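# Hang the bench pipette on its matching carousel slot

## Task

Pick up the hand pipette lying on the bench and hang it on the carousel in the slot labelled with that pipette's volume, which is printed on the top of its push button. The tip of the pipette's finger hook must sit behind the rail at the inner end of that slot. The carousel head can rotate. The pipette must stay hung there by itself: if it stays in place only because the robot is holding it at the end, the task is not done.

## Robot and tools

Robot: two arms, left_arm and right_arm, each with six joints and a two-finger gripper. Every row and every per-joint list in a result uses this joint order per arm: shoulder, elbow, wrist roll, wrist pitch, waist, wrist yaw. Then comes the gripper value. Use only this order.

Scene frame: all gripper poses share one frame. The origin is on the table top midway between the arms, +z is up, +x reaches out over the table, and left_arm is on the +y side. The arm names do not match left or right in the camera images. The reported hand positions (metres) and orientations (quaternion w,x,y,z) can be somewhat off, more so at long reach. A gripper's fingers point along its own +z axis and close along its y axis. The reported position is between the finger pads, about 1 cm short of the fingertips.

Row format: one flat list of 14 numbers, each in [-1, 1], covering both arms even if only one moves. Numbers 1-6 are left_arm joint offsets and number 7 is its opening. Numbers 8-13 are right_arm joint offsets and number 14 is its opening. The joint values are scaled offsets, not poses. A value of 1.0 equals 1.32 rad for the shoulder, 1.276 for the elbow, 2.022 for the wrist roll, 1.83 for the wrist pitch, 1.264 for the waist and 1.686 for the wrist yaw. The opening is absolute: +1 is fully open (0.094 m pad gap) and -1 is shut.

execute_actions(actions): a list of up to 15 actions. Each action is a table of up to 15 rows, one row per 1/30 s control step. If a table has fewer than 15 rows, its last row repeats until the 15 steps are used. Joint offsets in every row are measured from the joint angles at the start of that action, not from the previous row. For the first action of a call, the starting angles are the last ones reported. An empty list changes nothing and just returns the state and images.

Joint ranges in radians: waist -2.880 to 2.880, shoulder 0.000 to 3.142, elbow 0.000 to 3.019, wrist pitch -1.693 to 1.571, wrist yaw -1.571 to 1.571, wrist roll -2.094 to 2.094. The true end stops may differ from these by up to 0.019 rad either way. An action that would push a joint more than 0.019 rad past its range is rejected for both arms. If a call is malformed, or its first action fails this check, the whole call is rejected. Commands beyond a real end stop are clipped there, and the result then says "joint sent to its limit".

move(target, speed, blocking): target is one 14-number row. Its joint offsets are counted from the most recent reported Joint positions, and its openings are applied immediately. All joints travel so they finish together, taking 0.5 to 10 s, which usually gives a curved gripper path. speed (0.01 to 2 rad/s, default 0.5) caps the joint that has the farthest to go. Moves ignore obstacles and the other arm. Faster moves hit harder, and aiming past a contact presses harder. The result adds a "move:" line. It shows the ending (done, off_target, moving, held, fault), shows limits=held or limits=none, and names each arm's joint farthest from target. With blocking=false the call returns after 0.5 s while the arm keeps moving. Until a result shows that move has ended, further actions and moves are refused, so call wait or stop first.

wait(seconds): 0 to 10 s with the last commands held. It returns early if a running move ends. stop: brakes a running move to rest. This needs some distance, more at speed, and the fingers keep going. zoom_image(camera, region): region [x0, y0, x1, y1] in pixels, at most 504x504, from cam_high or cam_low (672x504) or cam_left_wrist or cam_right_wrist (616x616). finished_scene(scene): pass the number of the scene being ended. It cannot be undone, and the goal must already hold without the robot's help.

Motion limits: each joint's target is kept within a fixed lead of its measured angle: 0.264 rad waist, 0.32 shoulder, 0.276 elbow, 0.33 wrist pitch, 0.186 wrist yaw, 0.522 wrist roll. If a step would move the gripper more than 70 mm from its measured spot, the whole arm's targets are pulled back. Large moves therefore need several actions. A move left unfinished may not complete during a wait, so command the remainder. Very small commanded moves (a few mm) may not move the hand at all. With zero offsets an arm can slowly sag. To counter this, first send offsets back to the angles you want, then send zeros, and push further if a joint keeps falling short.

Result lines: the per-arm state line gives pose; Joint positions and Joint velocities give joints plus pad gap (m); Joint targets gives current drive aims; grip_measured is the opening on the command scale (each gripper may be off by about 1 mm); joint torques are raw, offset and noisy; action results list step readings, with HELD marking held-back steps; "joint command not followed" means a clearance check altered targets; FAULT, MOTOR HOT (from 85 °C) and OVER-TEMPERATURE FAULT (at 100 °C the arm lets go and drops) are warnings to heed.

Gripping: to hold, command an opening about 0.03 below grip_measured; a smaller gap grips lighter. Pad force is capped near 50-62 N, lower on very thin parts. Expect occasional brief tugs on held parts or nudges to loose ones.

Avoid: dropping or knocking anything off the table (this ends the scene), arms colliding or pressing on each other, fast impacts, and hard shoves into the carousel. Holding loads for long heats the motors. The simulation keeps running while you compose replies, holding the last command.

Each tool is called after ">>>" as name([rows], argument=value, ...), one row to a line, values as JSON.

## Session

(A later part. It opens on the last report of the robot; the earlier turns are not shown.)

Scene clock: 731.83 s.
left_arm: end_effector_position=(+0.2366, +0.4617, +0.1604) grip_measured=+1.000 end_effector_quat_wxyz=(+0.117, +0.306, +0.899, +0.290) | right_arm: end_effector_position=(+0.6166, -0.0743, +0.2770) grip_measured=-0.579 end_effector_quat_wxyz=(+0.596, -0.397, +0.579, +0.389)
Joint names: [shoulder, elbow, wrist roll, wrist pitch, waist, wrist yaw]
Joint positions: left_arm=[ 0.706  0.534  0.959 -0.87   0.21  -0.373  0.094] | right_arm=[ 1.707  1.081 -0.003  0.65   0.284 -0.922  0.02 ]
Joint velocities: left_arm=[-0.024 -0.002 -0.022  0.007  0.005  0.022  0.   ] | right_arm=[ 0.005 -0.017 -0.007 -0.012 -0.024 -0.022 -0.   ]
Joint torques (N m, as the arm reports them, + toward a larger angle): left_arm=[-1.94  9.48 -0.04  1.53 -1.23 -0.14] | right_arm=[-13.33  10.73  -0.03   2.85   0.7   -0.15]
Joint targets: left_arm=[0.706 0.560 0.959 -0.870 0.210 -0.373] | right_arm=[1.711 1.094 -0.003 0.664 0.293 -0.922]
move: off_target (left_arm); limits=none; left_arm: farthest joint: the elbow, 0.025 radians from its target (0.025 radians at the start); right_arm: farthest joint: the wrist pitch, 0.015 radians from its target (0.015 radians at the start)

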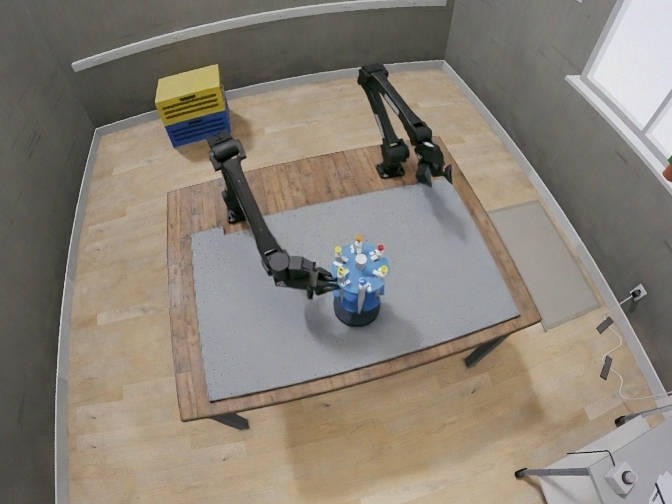

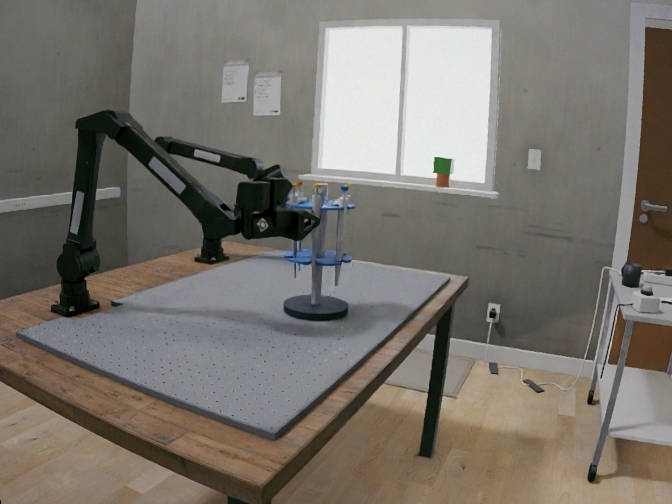

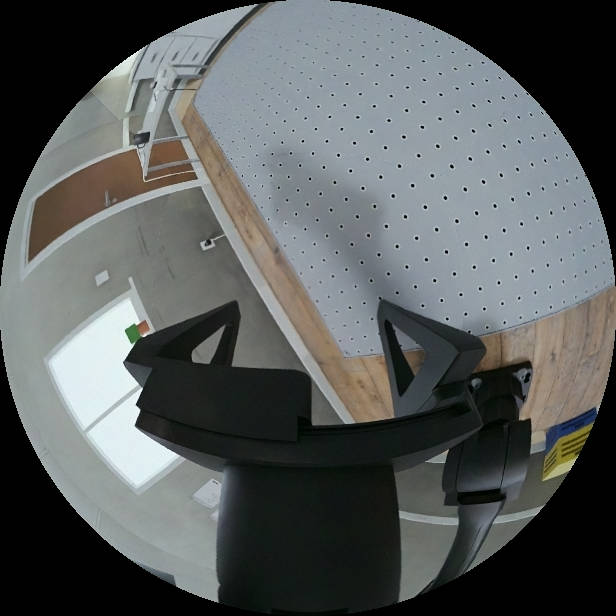

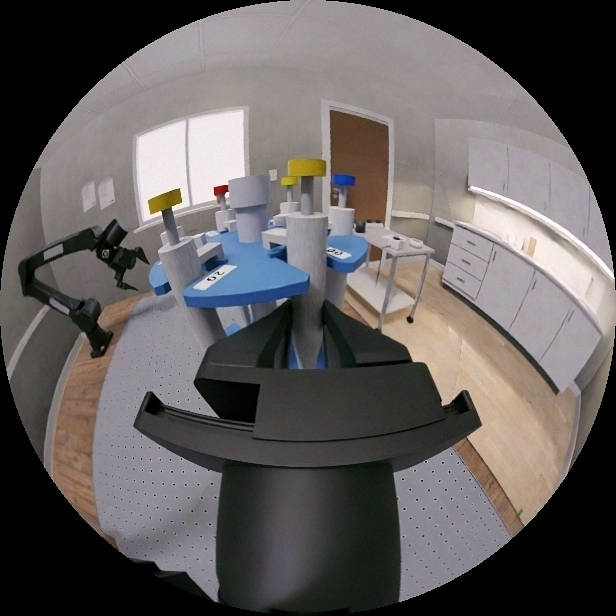

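Moved in 3 mm. Lower a bit more.

>>> move(target=[0,0.02,0,0,0,0,1, 0.01,-0.005,0,0.014,0.006,0,-0.61], speed=0.03)

>>> zoom_image(camera="cam_right_wrist", region=[240, 210, 310, 280])

Scene clock: 747.33 s.
left_arm: end_effector_position=(+0.2366, +0.4617, +0.1604) grip_measured=+1.000 end_effector_quat_wxyz=(+0.117, +0.306, +0.899, +0.290) | right_arm: end_effector_position=(+0.6167, -0.0743, +0.2733) grip_measured=-0.579 end_effector_quat_wxyz=(+0.596, -0.396, +0.580, +0.389)
Joint names: [shoulder, elbow, wrist roll, wrist pitch, waist, wrist yaw]
Joint positions: left_arm=[ 0.706  0.534  0.959 -0.87   0.21  -0.373  0.094] | right_arm=[ 1.712  1.078 -0.003  0.658  0.284 -0.922  0.02 ]
Joint velocities: left_arm=[ 0.015 -0.002  0.095 -0.002 -0.005 -0.007  0.   ] | right_arm=[-0.005 -0.002  0.007 -0.007 -0.005 -0.007 -0.   ]
Joint torques (N m, as the arm reports them, + toward a larger angle): left_arm=[-1.97  9.47 -0.05  1.53 -1.25 -0.14] | right_arm=[-13.07   9.17  -0.03   3.06   0.49  -0.14]
Joint targets: left_arm=[0.706 0.560 0.959 -0.870 0.210 -0.373] | right_arm=[1.720 1.075 -0.003 0.676 0.292 -0.922]
move: off_target (left_arm); limits=none; left_arm: farthest joint: the elbow, 0.025 radians from its target (0.025 radians at the start); right_arm: farthest joint: the wrist pitch, 0.018 radians from its target (0.026 radians at the start)

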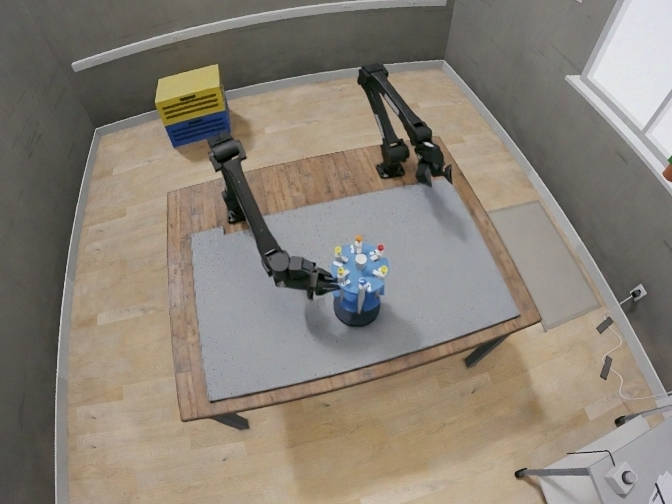

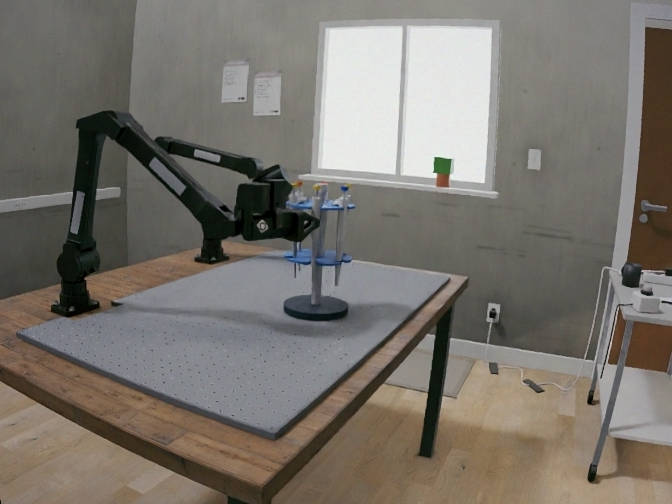

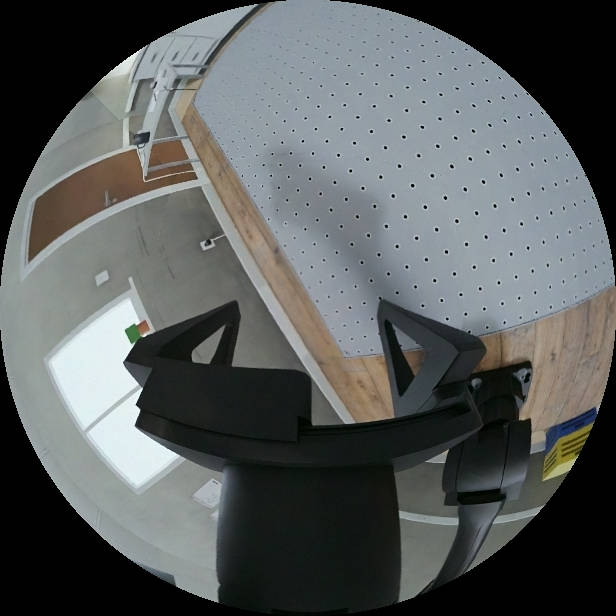

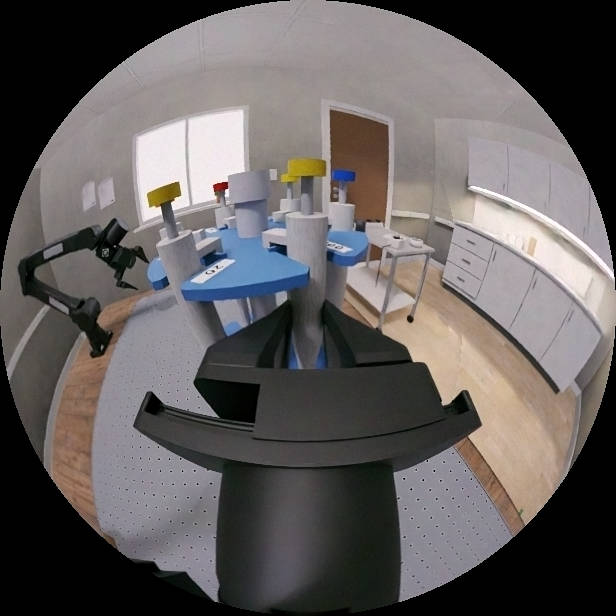

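Region (240, 210, 310, 280) of cam_right_wrist's 616x616 image, scaled by 7.200, with more detail than that image has.

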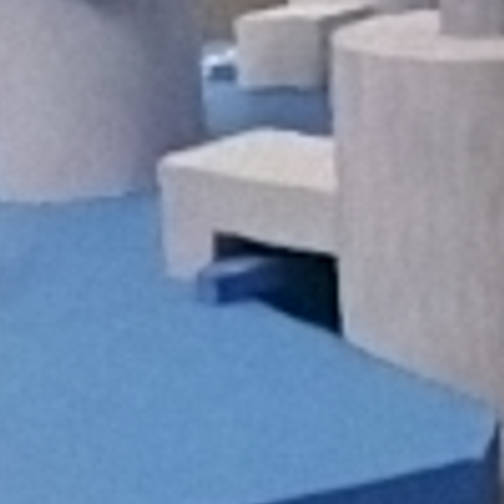

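>>> move(target=[0,0.02,0,0,0,0,1, 0,0.01,0,0.008,0,0,-0.33], speed=0.03)

>>> move(target=[0,0.02,0,0,0,0,1, -0.056,-0.071,0,0.022,-0.069,-0.049,-0.33], speed=0.08)

Scene clock: 768.53 s.
left_arm: end_effector_position=(+0.2366, +0.4617, +0.1604) grip_measured=+1.000 end_effector_quat_wxyz=(+0.117, +0.306, +0.899, +0.290) | right_arm: end_effector_position=(+0.6167, -0.0743, +0.2733) grip_measured=-0.332 end_effector_quat_wxyz=(+0.596, -0.396, +0.580, +0.389)
Joint names: [shoulder, elbow, wrist roll, wrist pitch, waist, wrist yaw]
Joint positions: left_arm=[ 0.706  0.534  0.959 -0.87   0.21  -0.373  0.094] | right_arm=[ 1.712  1.078 -0.003  0.658  0.284 -0.922  0.031]
Joint velocities: left_arm=[-0.005 -0.007  0.11   0.002 -0.005 -0.007  0.   ] | right_arm=[ 0.005 -0.007  0.022 -0.002  0.005 -0.051  0.001]
Joint torques (N m, as the arm reports them, + toward a larger angle): left_arm=[-1.98  9.48 -0.05  1.53 -1.24 -0.14] | right_arm=[-13.78  10.65  -0.03   2.86   0.01  -0.13]
Joint targets: left_arm=[0.706 0.560 0.959 -0.870 0.210 -0.373] | right_arm=[1.712 1.090 -0.003 0.672 0.284 -0.922]
move: off_target (left_arm); limits=none; left_arm: farthest joint: the elbow, 0.025 radians from its target (0.025 radians at the start); right_arm: farthest joint: the wrist pitch, 0.015 radians from its target (0.015 radians at the start)

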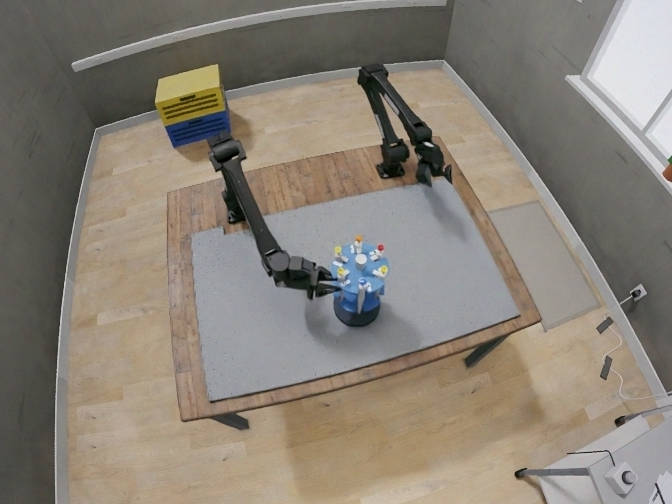

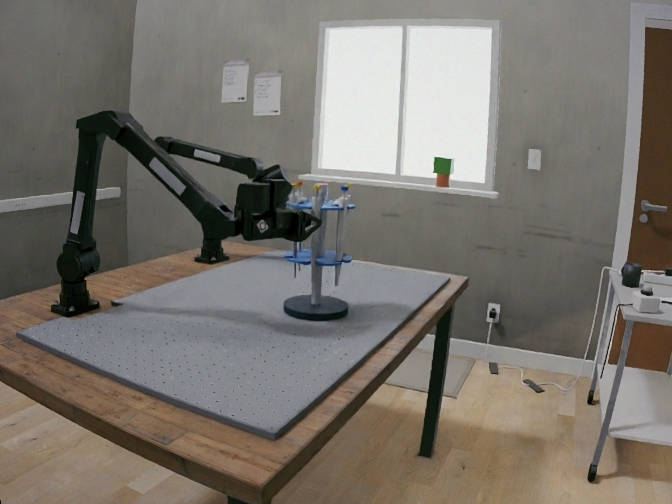

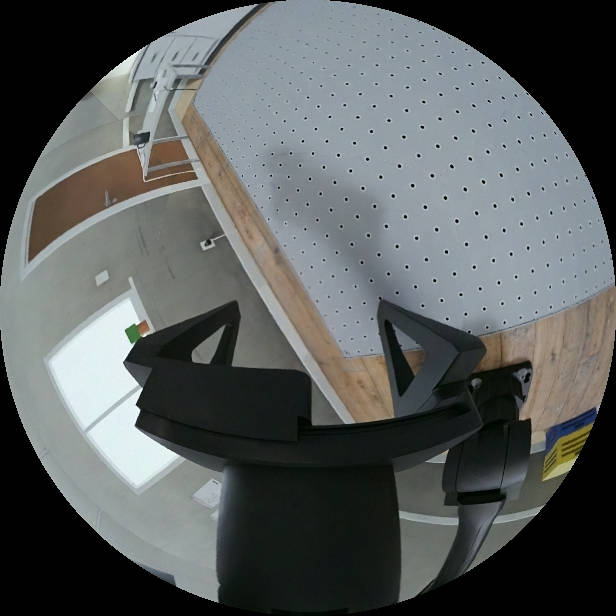

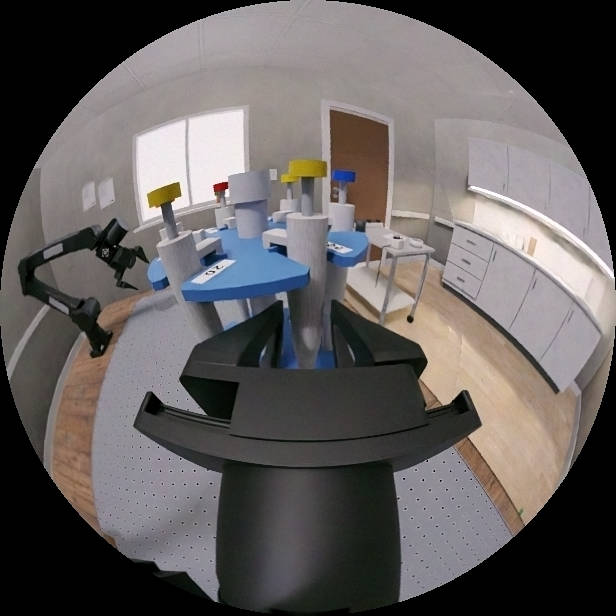

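Scene clock: 770.00 s.
left_arm: end_effector_position=(+0.2366, +0.4617, +0.1604) grip_measured=+1.000 end_effector_quat_wxyz=(+0.117, +0.306, +0.899, +0.290) | right_arm: end_effector_position=(+0.5983, -0.1213, +0.2738) grip_measured=-0.332 end_effector_quat_wxyz=(+0.598, -0.397, +0.579, +0.388)
Joint names: [shoulder, elbow, wrist roll, wrist pitch, waist, wrist yaw]
Joint positions: left_arm=[ 0.706  0.534  0.959 -0.87   0.21  -0.373  0.094] | right_arm=[ 1.65   0.993 -0.003  0.684  0.202 -1.002  0.031]
Joint velocities: left_arm=[-0.015 -0.007  0.051  0.007 -0.005 -0.051  0.   ] | right_arm=[ 0.005 -0.022 -0.037 -0.032 -0.005  0.051  0.001]
Joint torques (N m, as the arm reports them, + toward a larger angle): left_arm=[-1.95  9.49 -0.05  1.54 -1.18 -0.14] | right_arm=[-13.6    8.7   -0.03   2.78  -0.54  -0.22]
Joint targets: left_arm=[0.706 0.560 0.959 -0.870 0.210 -0.373] | right_arm=[1.638 0.987 -0.003 0.698 0.197 -1.005]
move: off_target (left_arm); limits=none; left_arm: farthest joint: the elbow, 0.025 radians from its target (0.025 radians at the start); right_arm: farthest joint: the wrist pitch, 0.014 radians from its target (0.041 radians at the start)

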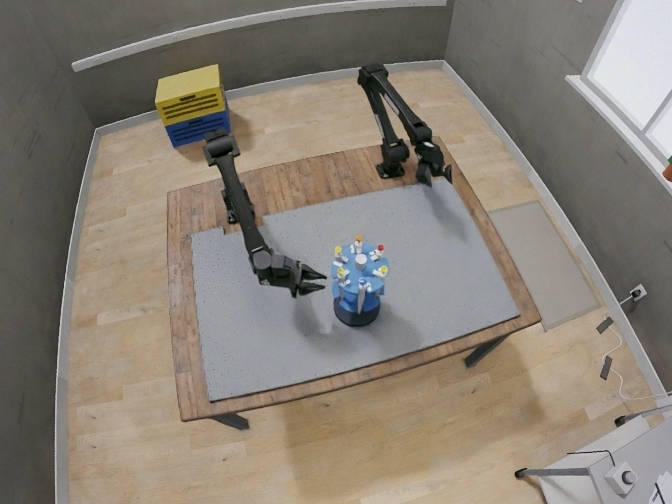

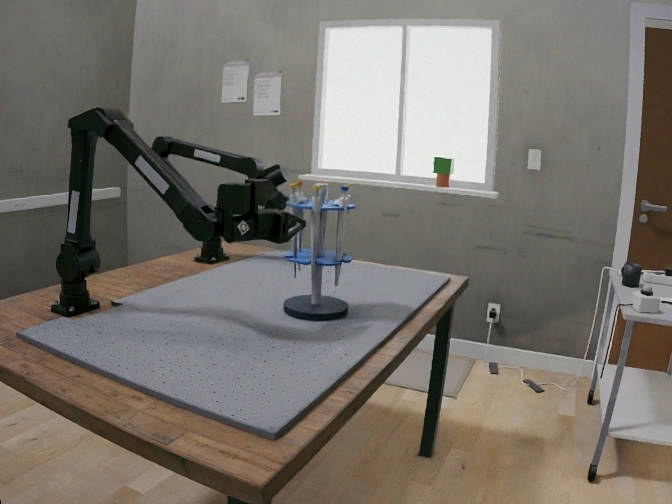

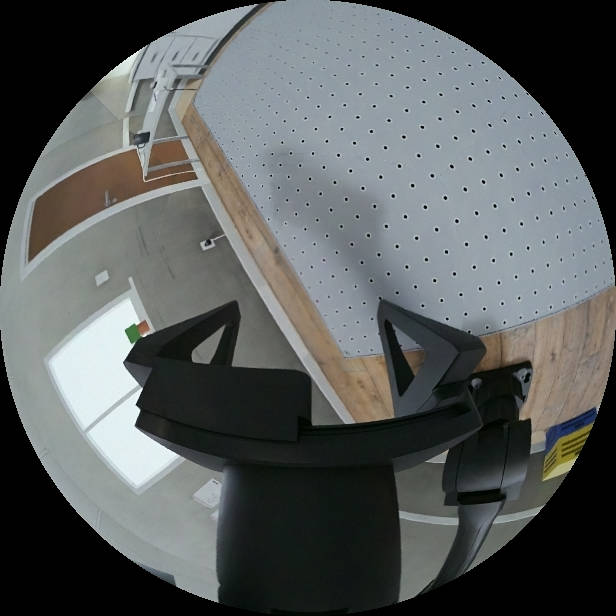

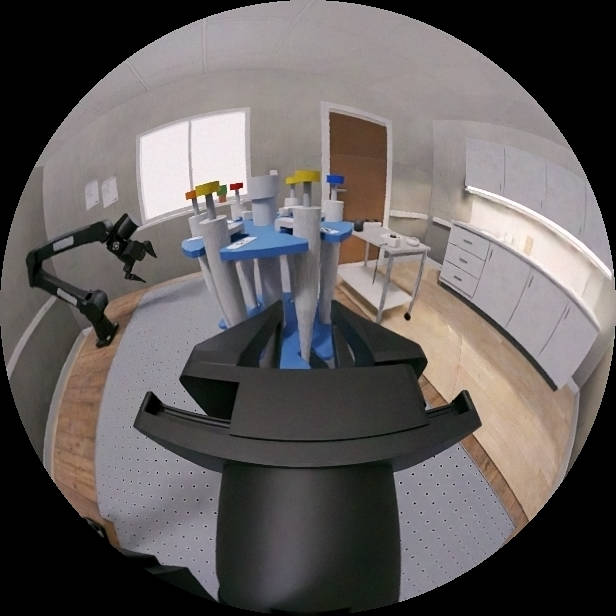

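>>> move(target=[0,0.02,0,0,0,0,1, -0.1,0.3,0,-0.25,-0.05,0,-0.33], speed=0.5)

Scene clock: 779.73 s.
left_arm: end_effector_position=(+0.2366, +0.4617, +0.1604) grip_measured=+1.000 end_effector_quat_wxyz=(+0.117, +0.306, +0.899, +0.290) | right_arm: end_effector_position=(+0.6337, -0.1511, +0.4472) grip_measured=-0.332 end_effector_quat_wxyz=(+0.613, -0.383, +0.585, +0.368)
Joint names: [shoulder, elbow, wrist roll, wrist pitch, waist, wrist yaw]
Joint positions: left_arm=[ 0.706  0.534  0.959 -0.87   0.21  -0.373  0.094] | right_arm=[ 1.517  1.327 -0.003  0.233  0.144 -1.002  0.031]
Joint velocities: left_arm=[-0.005  0.012 -0.051 -0.007 -0.005  0.051  0.   ] | right_arm=[-0.024  0.017 -0.051 -0.002 -0.005  0.022 -0.   ]
Joint torques (N m, as the arm reports them, + toward a larger angle): left_arm=[-1.99  9.48 -0.05  1.53 -1.21 -0.14] | right_arm=[-12.49  15.88  -0.02   1.84  -0.19  -0.13]
Joint targets: left_arm=[0.706 0.560 0.959 -0.870 0.210 -0.373] | right_arm=[1.518 1.376 -0.003 0.226 0.139 -1.002]
move: off_target (left_arm, right_arm); limits=none; left_arm: farthest joint: the elbow, 0.025 radians from its target (0.025 radians at the start); right_arm: farthest joint: the elbow, 0.049 radians from its target (0.383 radians at the start)

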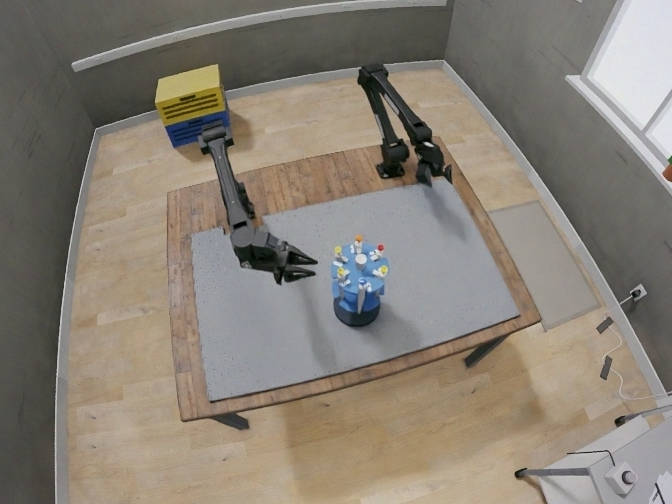

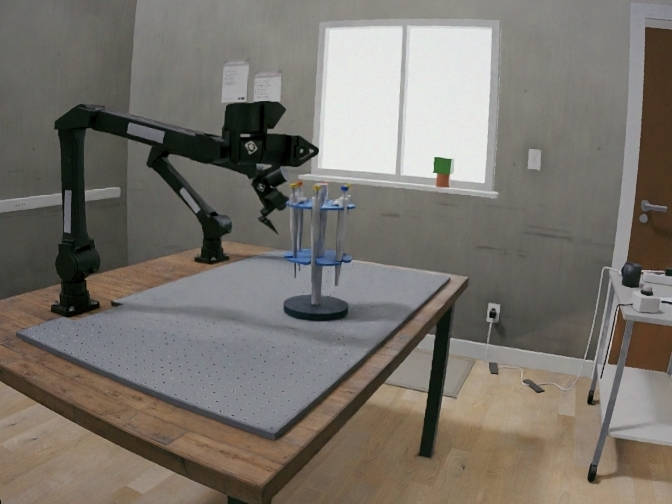

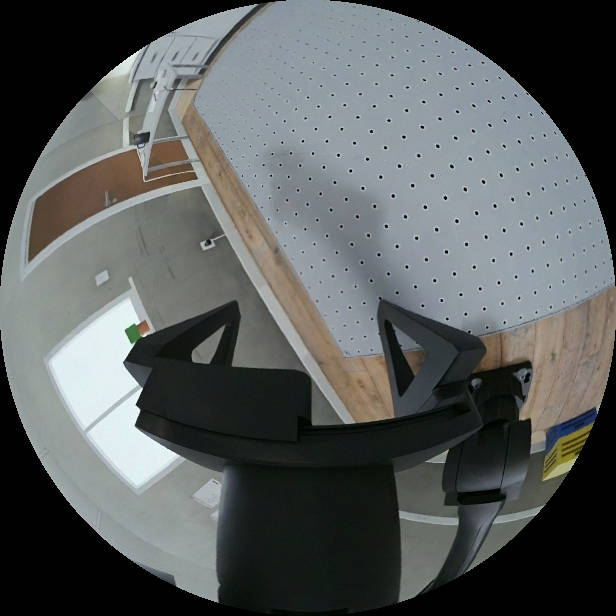

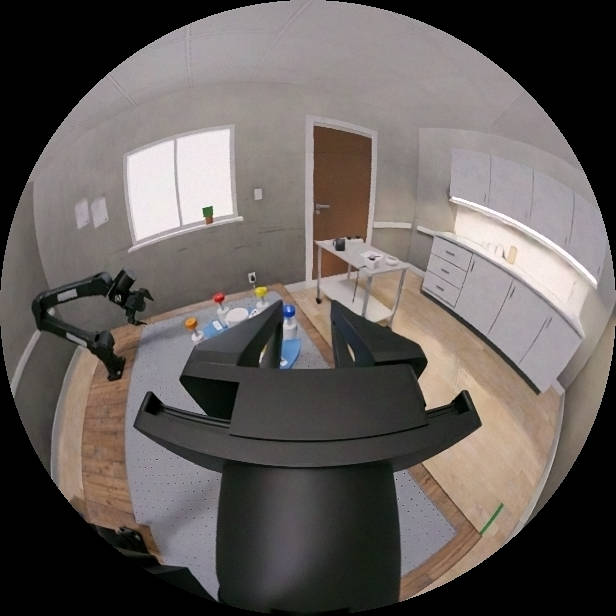

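>>> move(target=[0,0.02,0,0,0,0,1, 0,0.035,-0.5,0,0,0,-0.33], speed=1.2)

Scene clock: 792.73 s.
left_arm: end_effector_position=(+0.2366, +0.4617, +0.1604) grip_measured=+1.000 end_effector_quat_wxyz=(+0.117, +0.306, +0.899, +0.290) | right_arm: end_effector_position=(+0.6337, -0.1511, +0.4472) grip_measured=-0.332 end_effector_quat_wxyz=(+0.715, -0.617, +0.329, +0.028)
Joint names: [shoulder, elbow, wrist roll, wrist pitch, waist, wrist yaw]
Joint positions: left_arm=[ 0.706  0.534  0.959 -0.87   0.21  -0.373  0.094] | right_arm=[ 1.517  1.327 -1.005  0.233  0.144 -1.002  0.031]
Joint velocities: left_arm=[-0.005 -0.012  0.066  0.007 -0.015 -0.022  0.   ] | right_arm=[-0.005 -0.007  0.022 -0.002  0.005 -0.022  0.001]
Joint torques (N m, as the arm reports them, + toward a larger angle): left_arm=[-2.07  9.49 -0.05  1.54 -1.24 -0.14] | right_arm=[-12.58  15.54  -0.02   2.07   0.03  -0.12]
Joint targets: left_arm=[0.706 0.560 0.959 -0.870 0.210 -0.373] | right_arm=[1.517 1.372 -1.014 0.233 0.144 -1.002]
move: off_target (left_arm, right_arm); limits=none; left_arm: farthest joint: the elbow, 0.025 radians from its target (0.025 radians at the start); right_arm: farthest joint: the elbow, 0.045 radians from its target (0.045 radians at the start)

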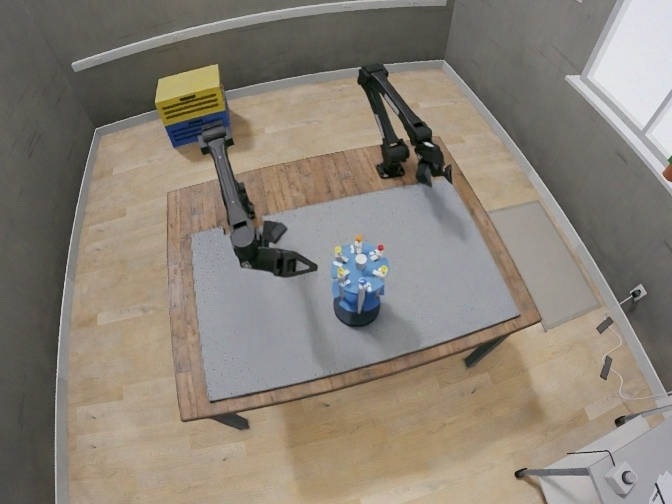

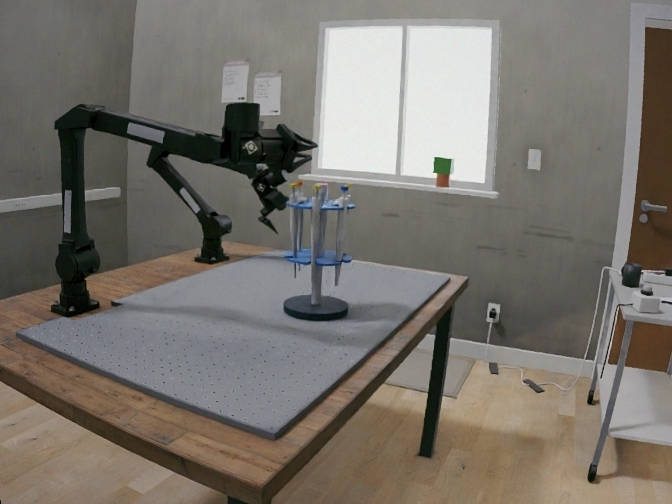

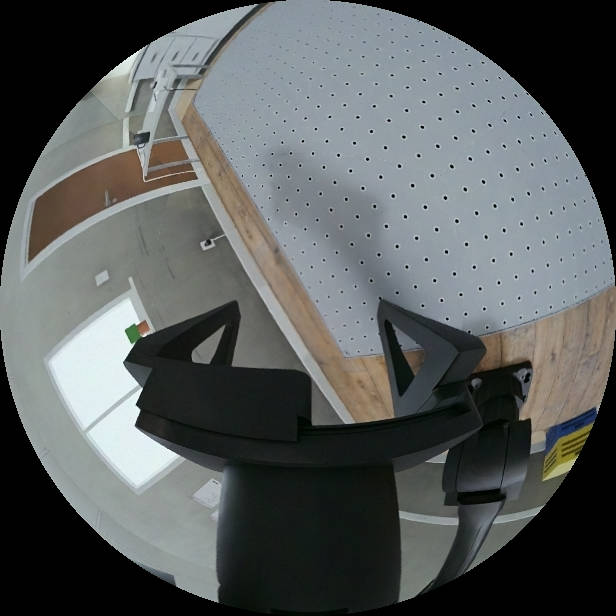

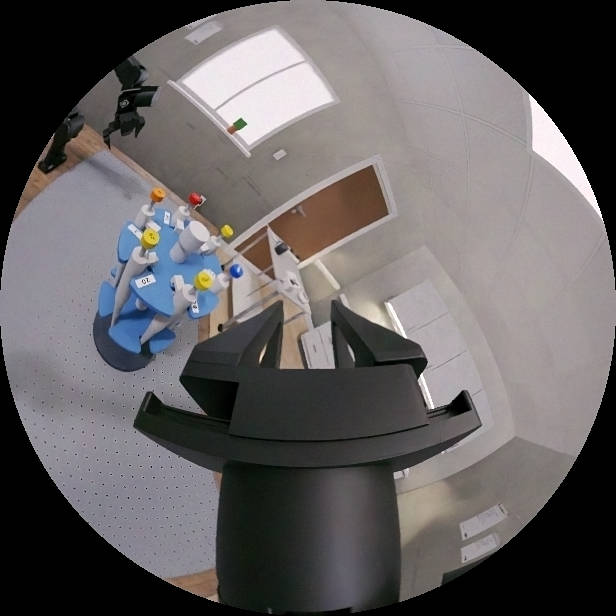

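>>> zoom_image(camera="cam_right_wrist", region=[120, 180, 250, 310])

>>> zoom_image(camera="cam_right_wrist", region=[180, 260, 225, 305])

Region (120, 180, 250, 310) of cam_right_wrist's 616x616 image, scaled by 3.877, with more detail than that image has.

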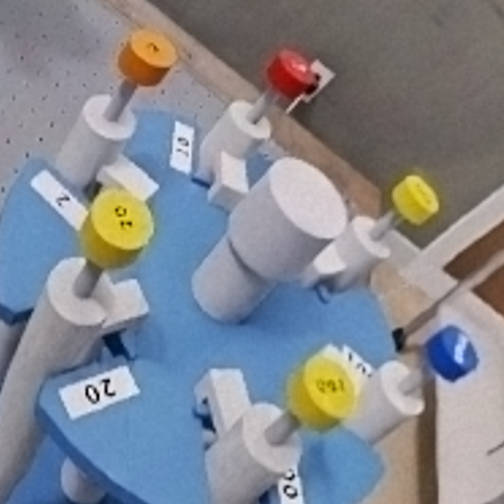

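Region (180, 260, 225, 305) of cam_right_wrist's 616x616 image, scaled by 11.200, with more detail than that image has.

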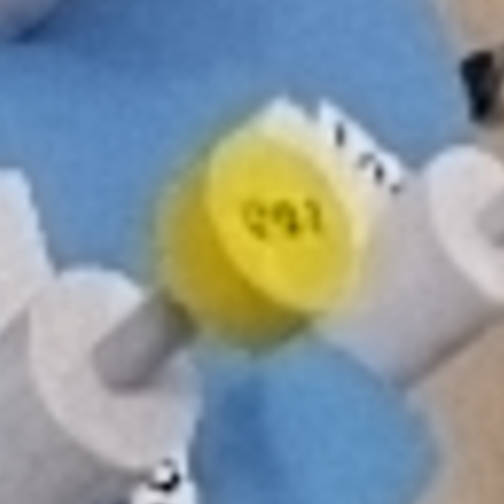

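>>> move(target=[0,0.02,0,0,0,0,1, 0,0.08,0,-0.03,0.12,0,-0.33], speed=0.3)

Scene clock: 813.13 s.
left_arm: end_effector_position=(+0.2366, +0.4617, +0.1604) grip_measured=+1.000 end_effector_quat_wxyz=(+0.117, +0.306, +0.899, +0.290) | right_arm: end_effector_position=(+0.5955, -0.0596, +0.4671) grip_measured=-0.332 end_effector_quat_wxyz=(+0.711, -0.641, +0.278, +0.083)
Joint names: [shoulder, elbow, wrist roll, wrist pitch, waist, wrist yaw]
Joint positions: left_arm=[ 0.706  0.534  0.959 -0.87   0.21  -0.373  0.094] | right_arm=[ 1.517  1.379 -1.006  0.184  0.303 -1.002  0.031]
Joint velocities: left_arm=[ 0.005 -0.012  0.022 -0.017 -0.015  0.037  0.   ] | right_arm=[-0.024  0.002 -0.037  0.022 -0.005  0.007 -0.   ]
Joint torques (N m, as the arm reports them, + toward a larger angle): left_arm=[-2.03  9.48 -0.05  1.54 -1.21 -0.15] | right_arm=[-12.6   16.2    0.06   1.76  -0.42  -0.13]
Joint targets: left_arm=[0.706 0.560 0.959 -0.870 0.210 -0.373] | right_arm=[1.517 1.429 -1.006 0.178 0.296 -1.002]
move: off_target (left_arm, right_arm); limits=none; left_arm: farthest joint: the elbow, 0.025 radians from its target (0.025 radians at the start); right_arm: farthest joint: the elbow, 0.050 radians from its target (0.102 radians at the start)

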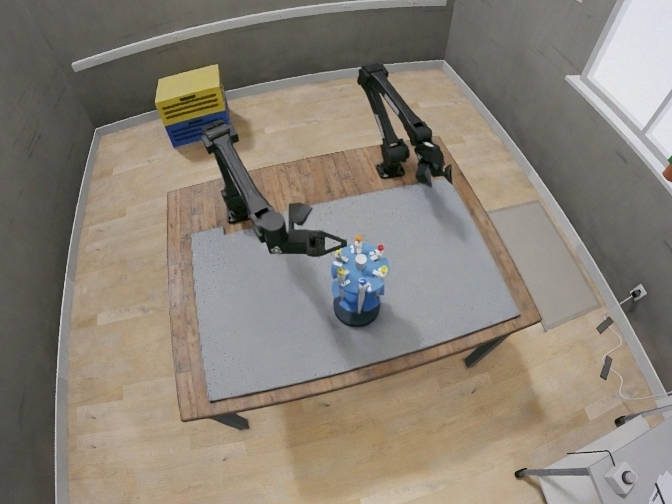

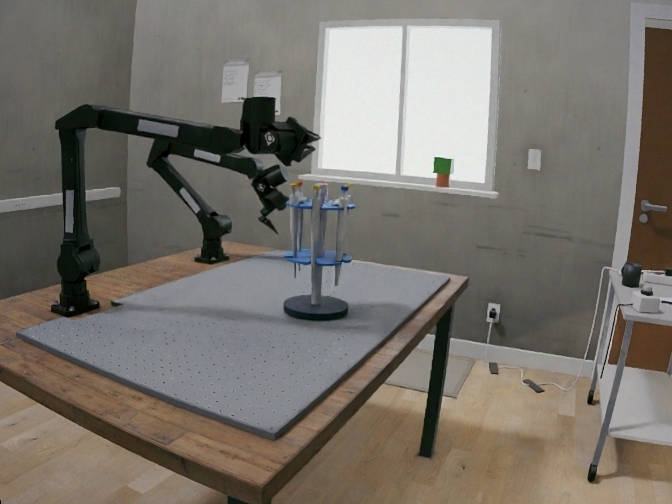

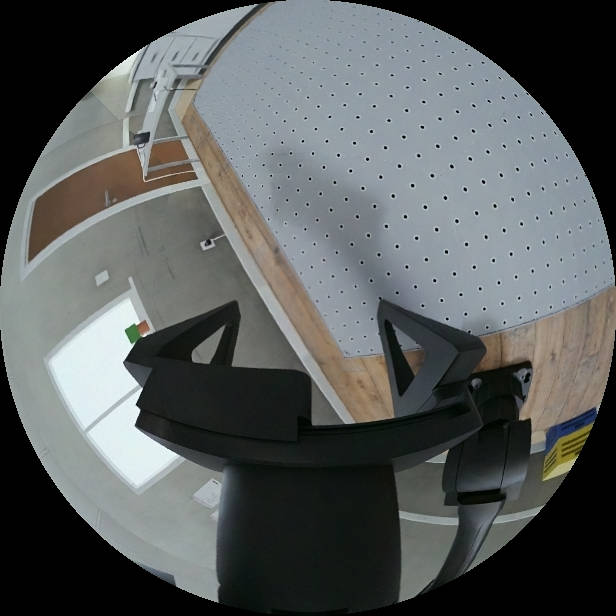

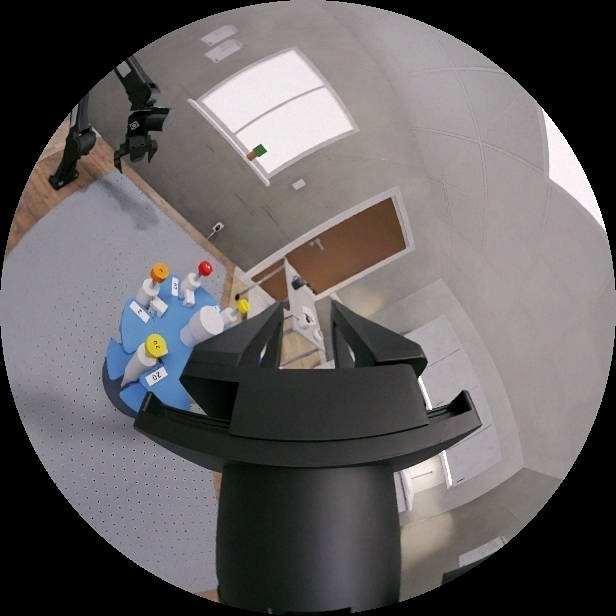

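>>> execute_actions(actions=[])

Scene clock: 841.60 s.
left_arm: end_effector_position=(+0.2366, +0.4617, +0.1604) grip_measured=+1.000 end_effector_quat_wxyz=(+0.117, +0.306, +0.899, +0.290) | right_arm: end_effector_position=(+0.5955, -0.0596, +0.4671) grip_measured=-0.332 end_effector_quat_wxyz=(+0.711, -0.641, +0.278, +0.083)
Joint names: [shoulder, elbow, wrist roll, wrist pitch, waist, wrist yaw]
Joint positions: left_arm=[ 0.706  0.534  0.959 -0.87   0.21  -0.373  0.094] | right_arm=[ 1.517  1.379 -1.006  0.184  0.303 -1.002  0.031]
Joint velocities: left_arm=[ 0.015  0.012 -0.081  0.007 -0.005 -0.066  0.   ] | right_arm=[-0.005 -0.007  0.022 -0.012 -0.005  0.081  0.   ]
Joint torques (N m, as the arm reports them, + toward a larger angle): left_arm=[-2.01  9.48 -0.05  1.52 -1.14 -0.14] | right_arm=[-12.72  16.26   0.06   1.75  -0.53  -0.12]
Joint targets: left_arm=[0.706 0.560 0.959 -0.870 0.210 -0.373] | right_arm=[1.517 1.429 -1.006 0.178 0.296 -1.002]

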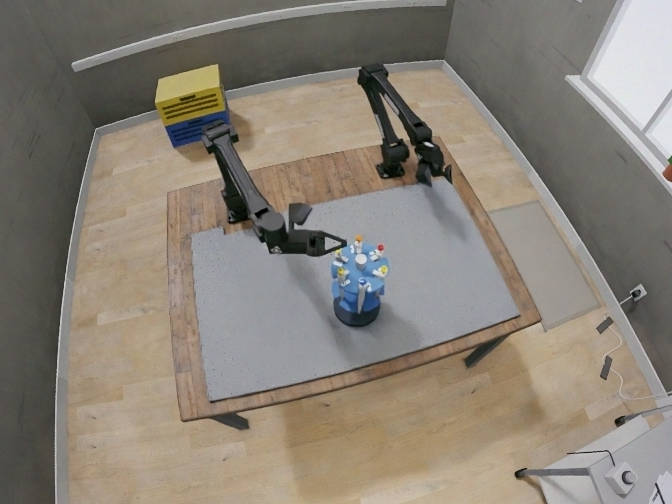

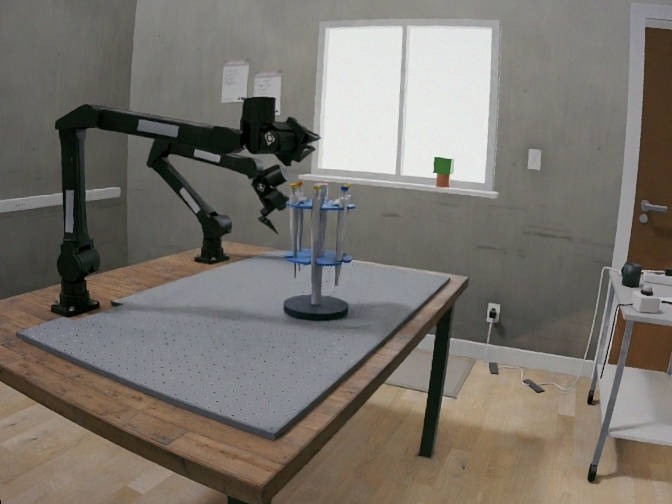

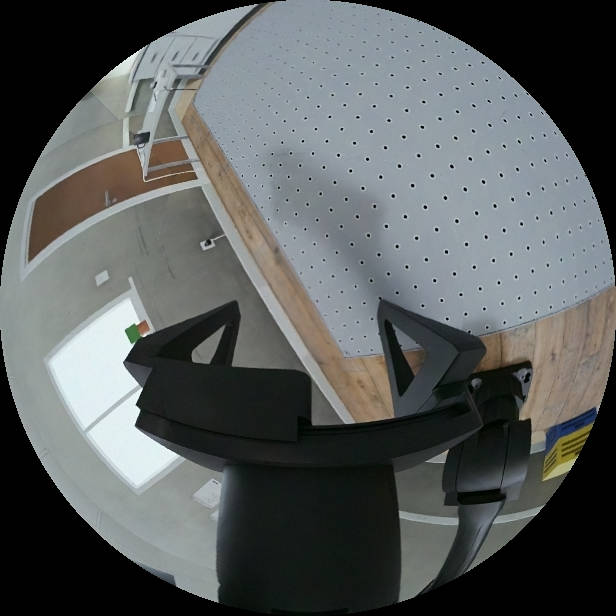

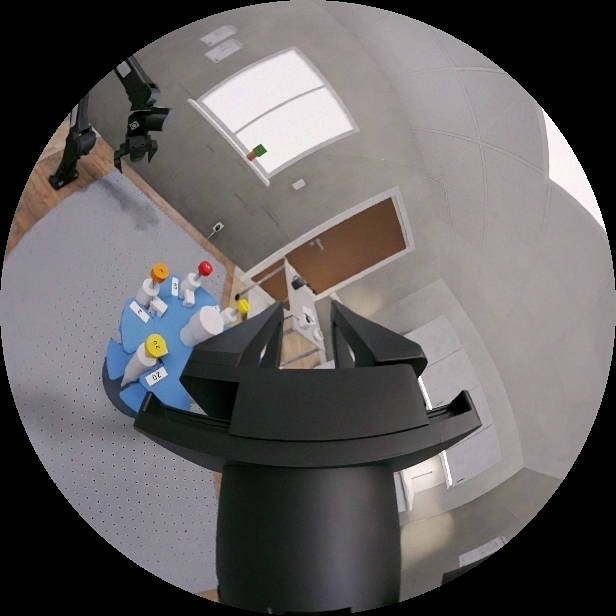

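>>> zoom_image(camera="cam_high", region=[325, 230, 400, 300])

>>> move(target=[0,0.02,0,0,0,0,1, 0,0.02,-0.4,-0.2,0,0,-0.33], speed=0.8)

Region (325, 230, 400, 300) of cam_high's 672x504 image, scaled by 6.720, with more detail than that image has; it fills the top 470 rows of this view, and the rest is white.

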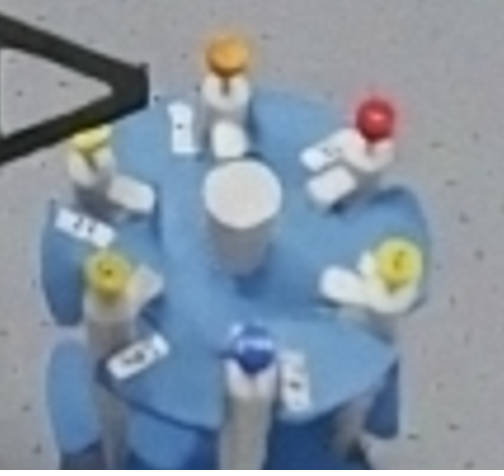

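Scene clock: 850.73 s.
left_arm: end_effector_position=(+0.2366, +0.4617, +0.1604) grip_measured=+1.000 end_effector_quat_wxyz=(+0.117, +0.306, +0.899, +0.290) | right_arm: end_effector_position=(+0.5878, -0.0618, +0.4081) grip_measured=-0.332 end_effector_quat_wxyz=(-0.641, +0.755, -0.115, +0.077)
Joint names: [shoulder, elbow, wrist roll, wrist pitch, waist, wrist yaw]
Joint positions: left_arm=[ 0.706  0.534  0.959 -0.87   0.21  -0.373  0.094] | right_arm=[ 1.517  1.379 -1.807 -0.175  0.303 -1.002  0.031]
Joint velocities: left_arm=[-0.005 -0.012 -0.022 -0.012 -0.005 -0.007  0.   ] | right_arm=[ 0.005  0.002  0.022 -0.007 -0.015 -0.007 -0.001]
Joint torques (N m, as the arm reports them, + toward a larger angle): left_arm=[-2.05  9.48 -0.05  1.51 -1.24 -0.14] | right_arm=[-12.65  13.77   0.01   1.81  -0.13  -0.33]
Joint targets: left_arm=[0.706 0.560 0.959 -0.870 0.210 -0.373] | right_arm=[1.517 1.404 -1.815 -0.182 0.303 -1.002]
move: off_target (left_arm, right_arm); limits=none; left_arm: farthest joint: the elbow, 0.025 radians from its target (0.025 radians at the start); right_arm: farthest joint: the elbow, 0.026 radians from its target (0.026 radians at the start)

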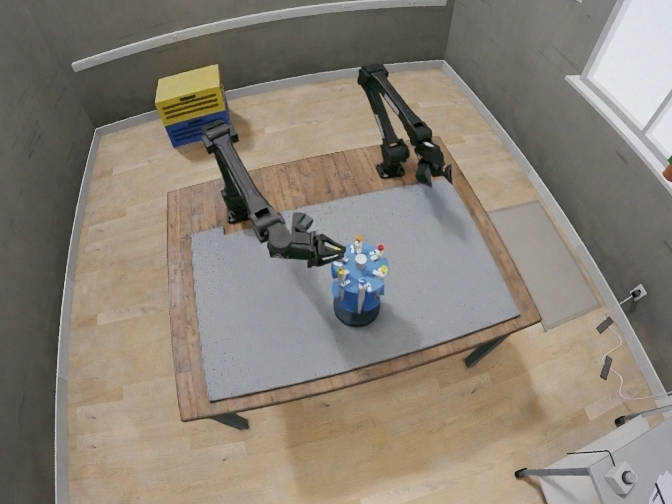

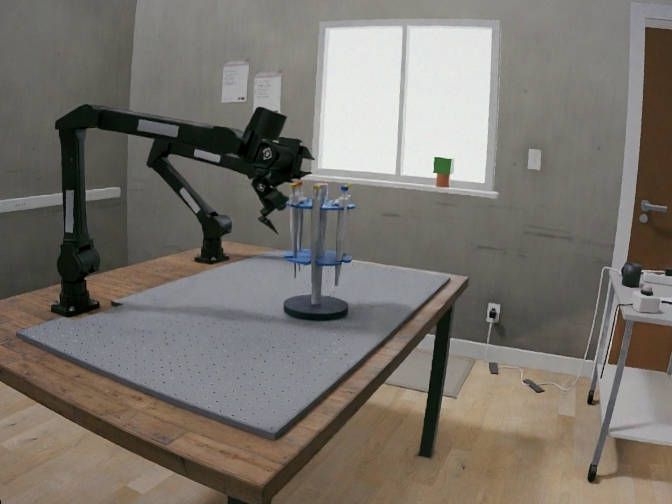

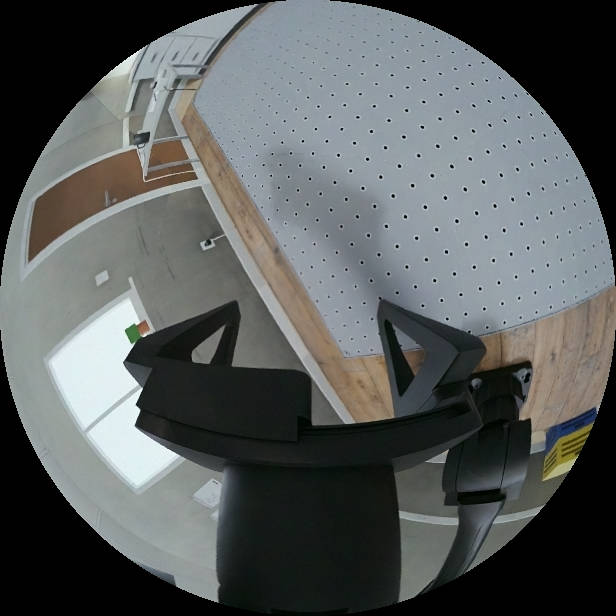

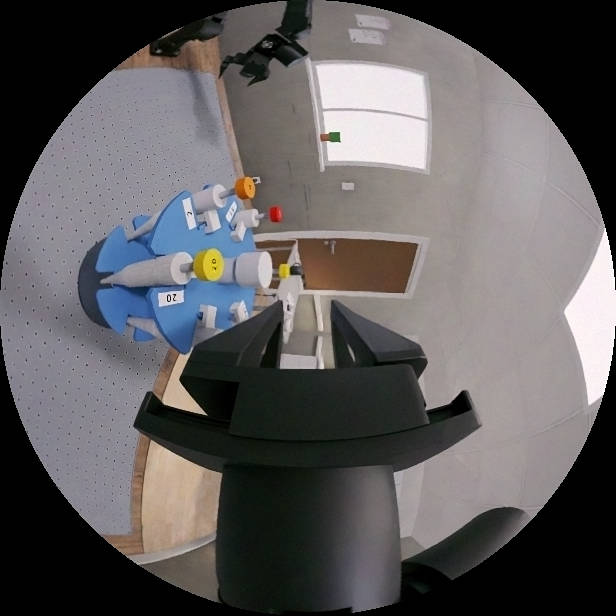

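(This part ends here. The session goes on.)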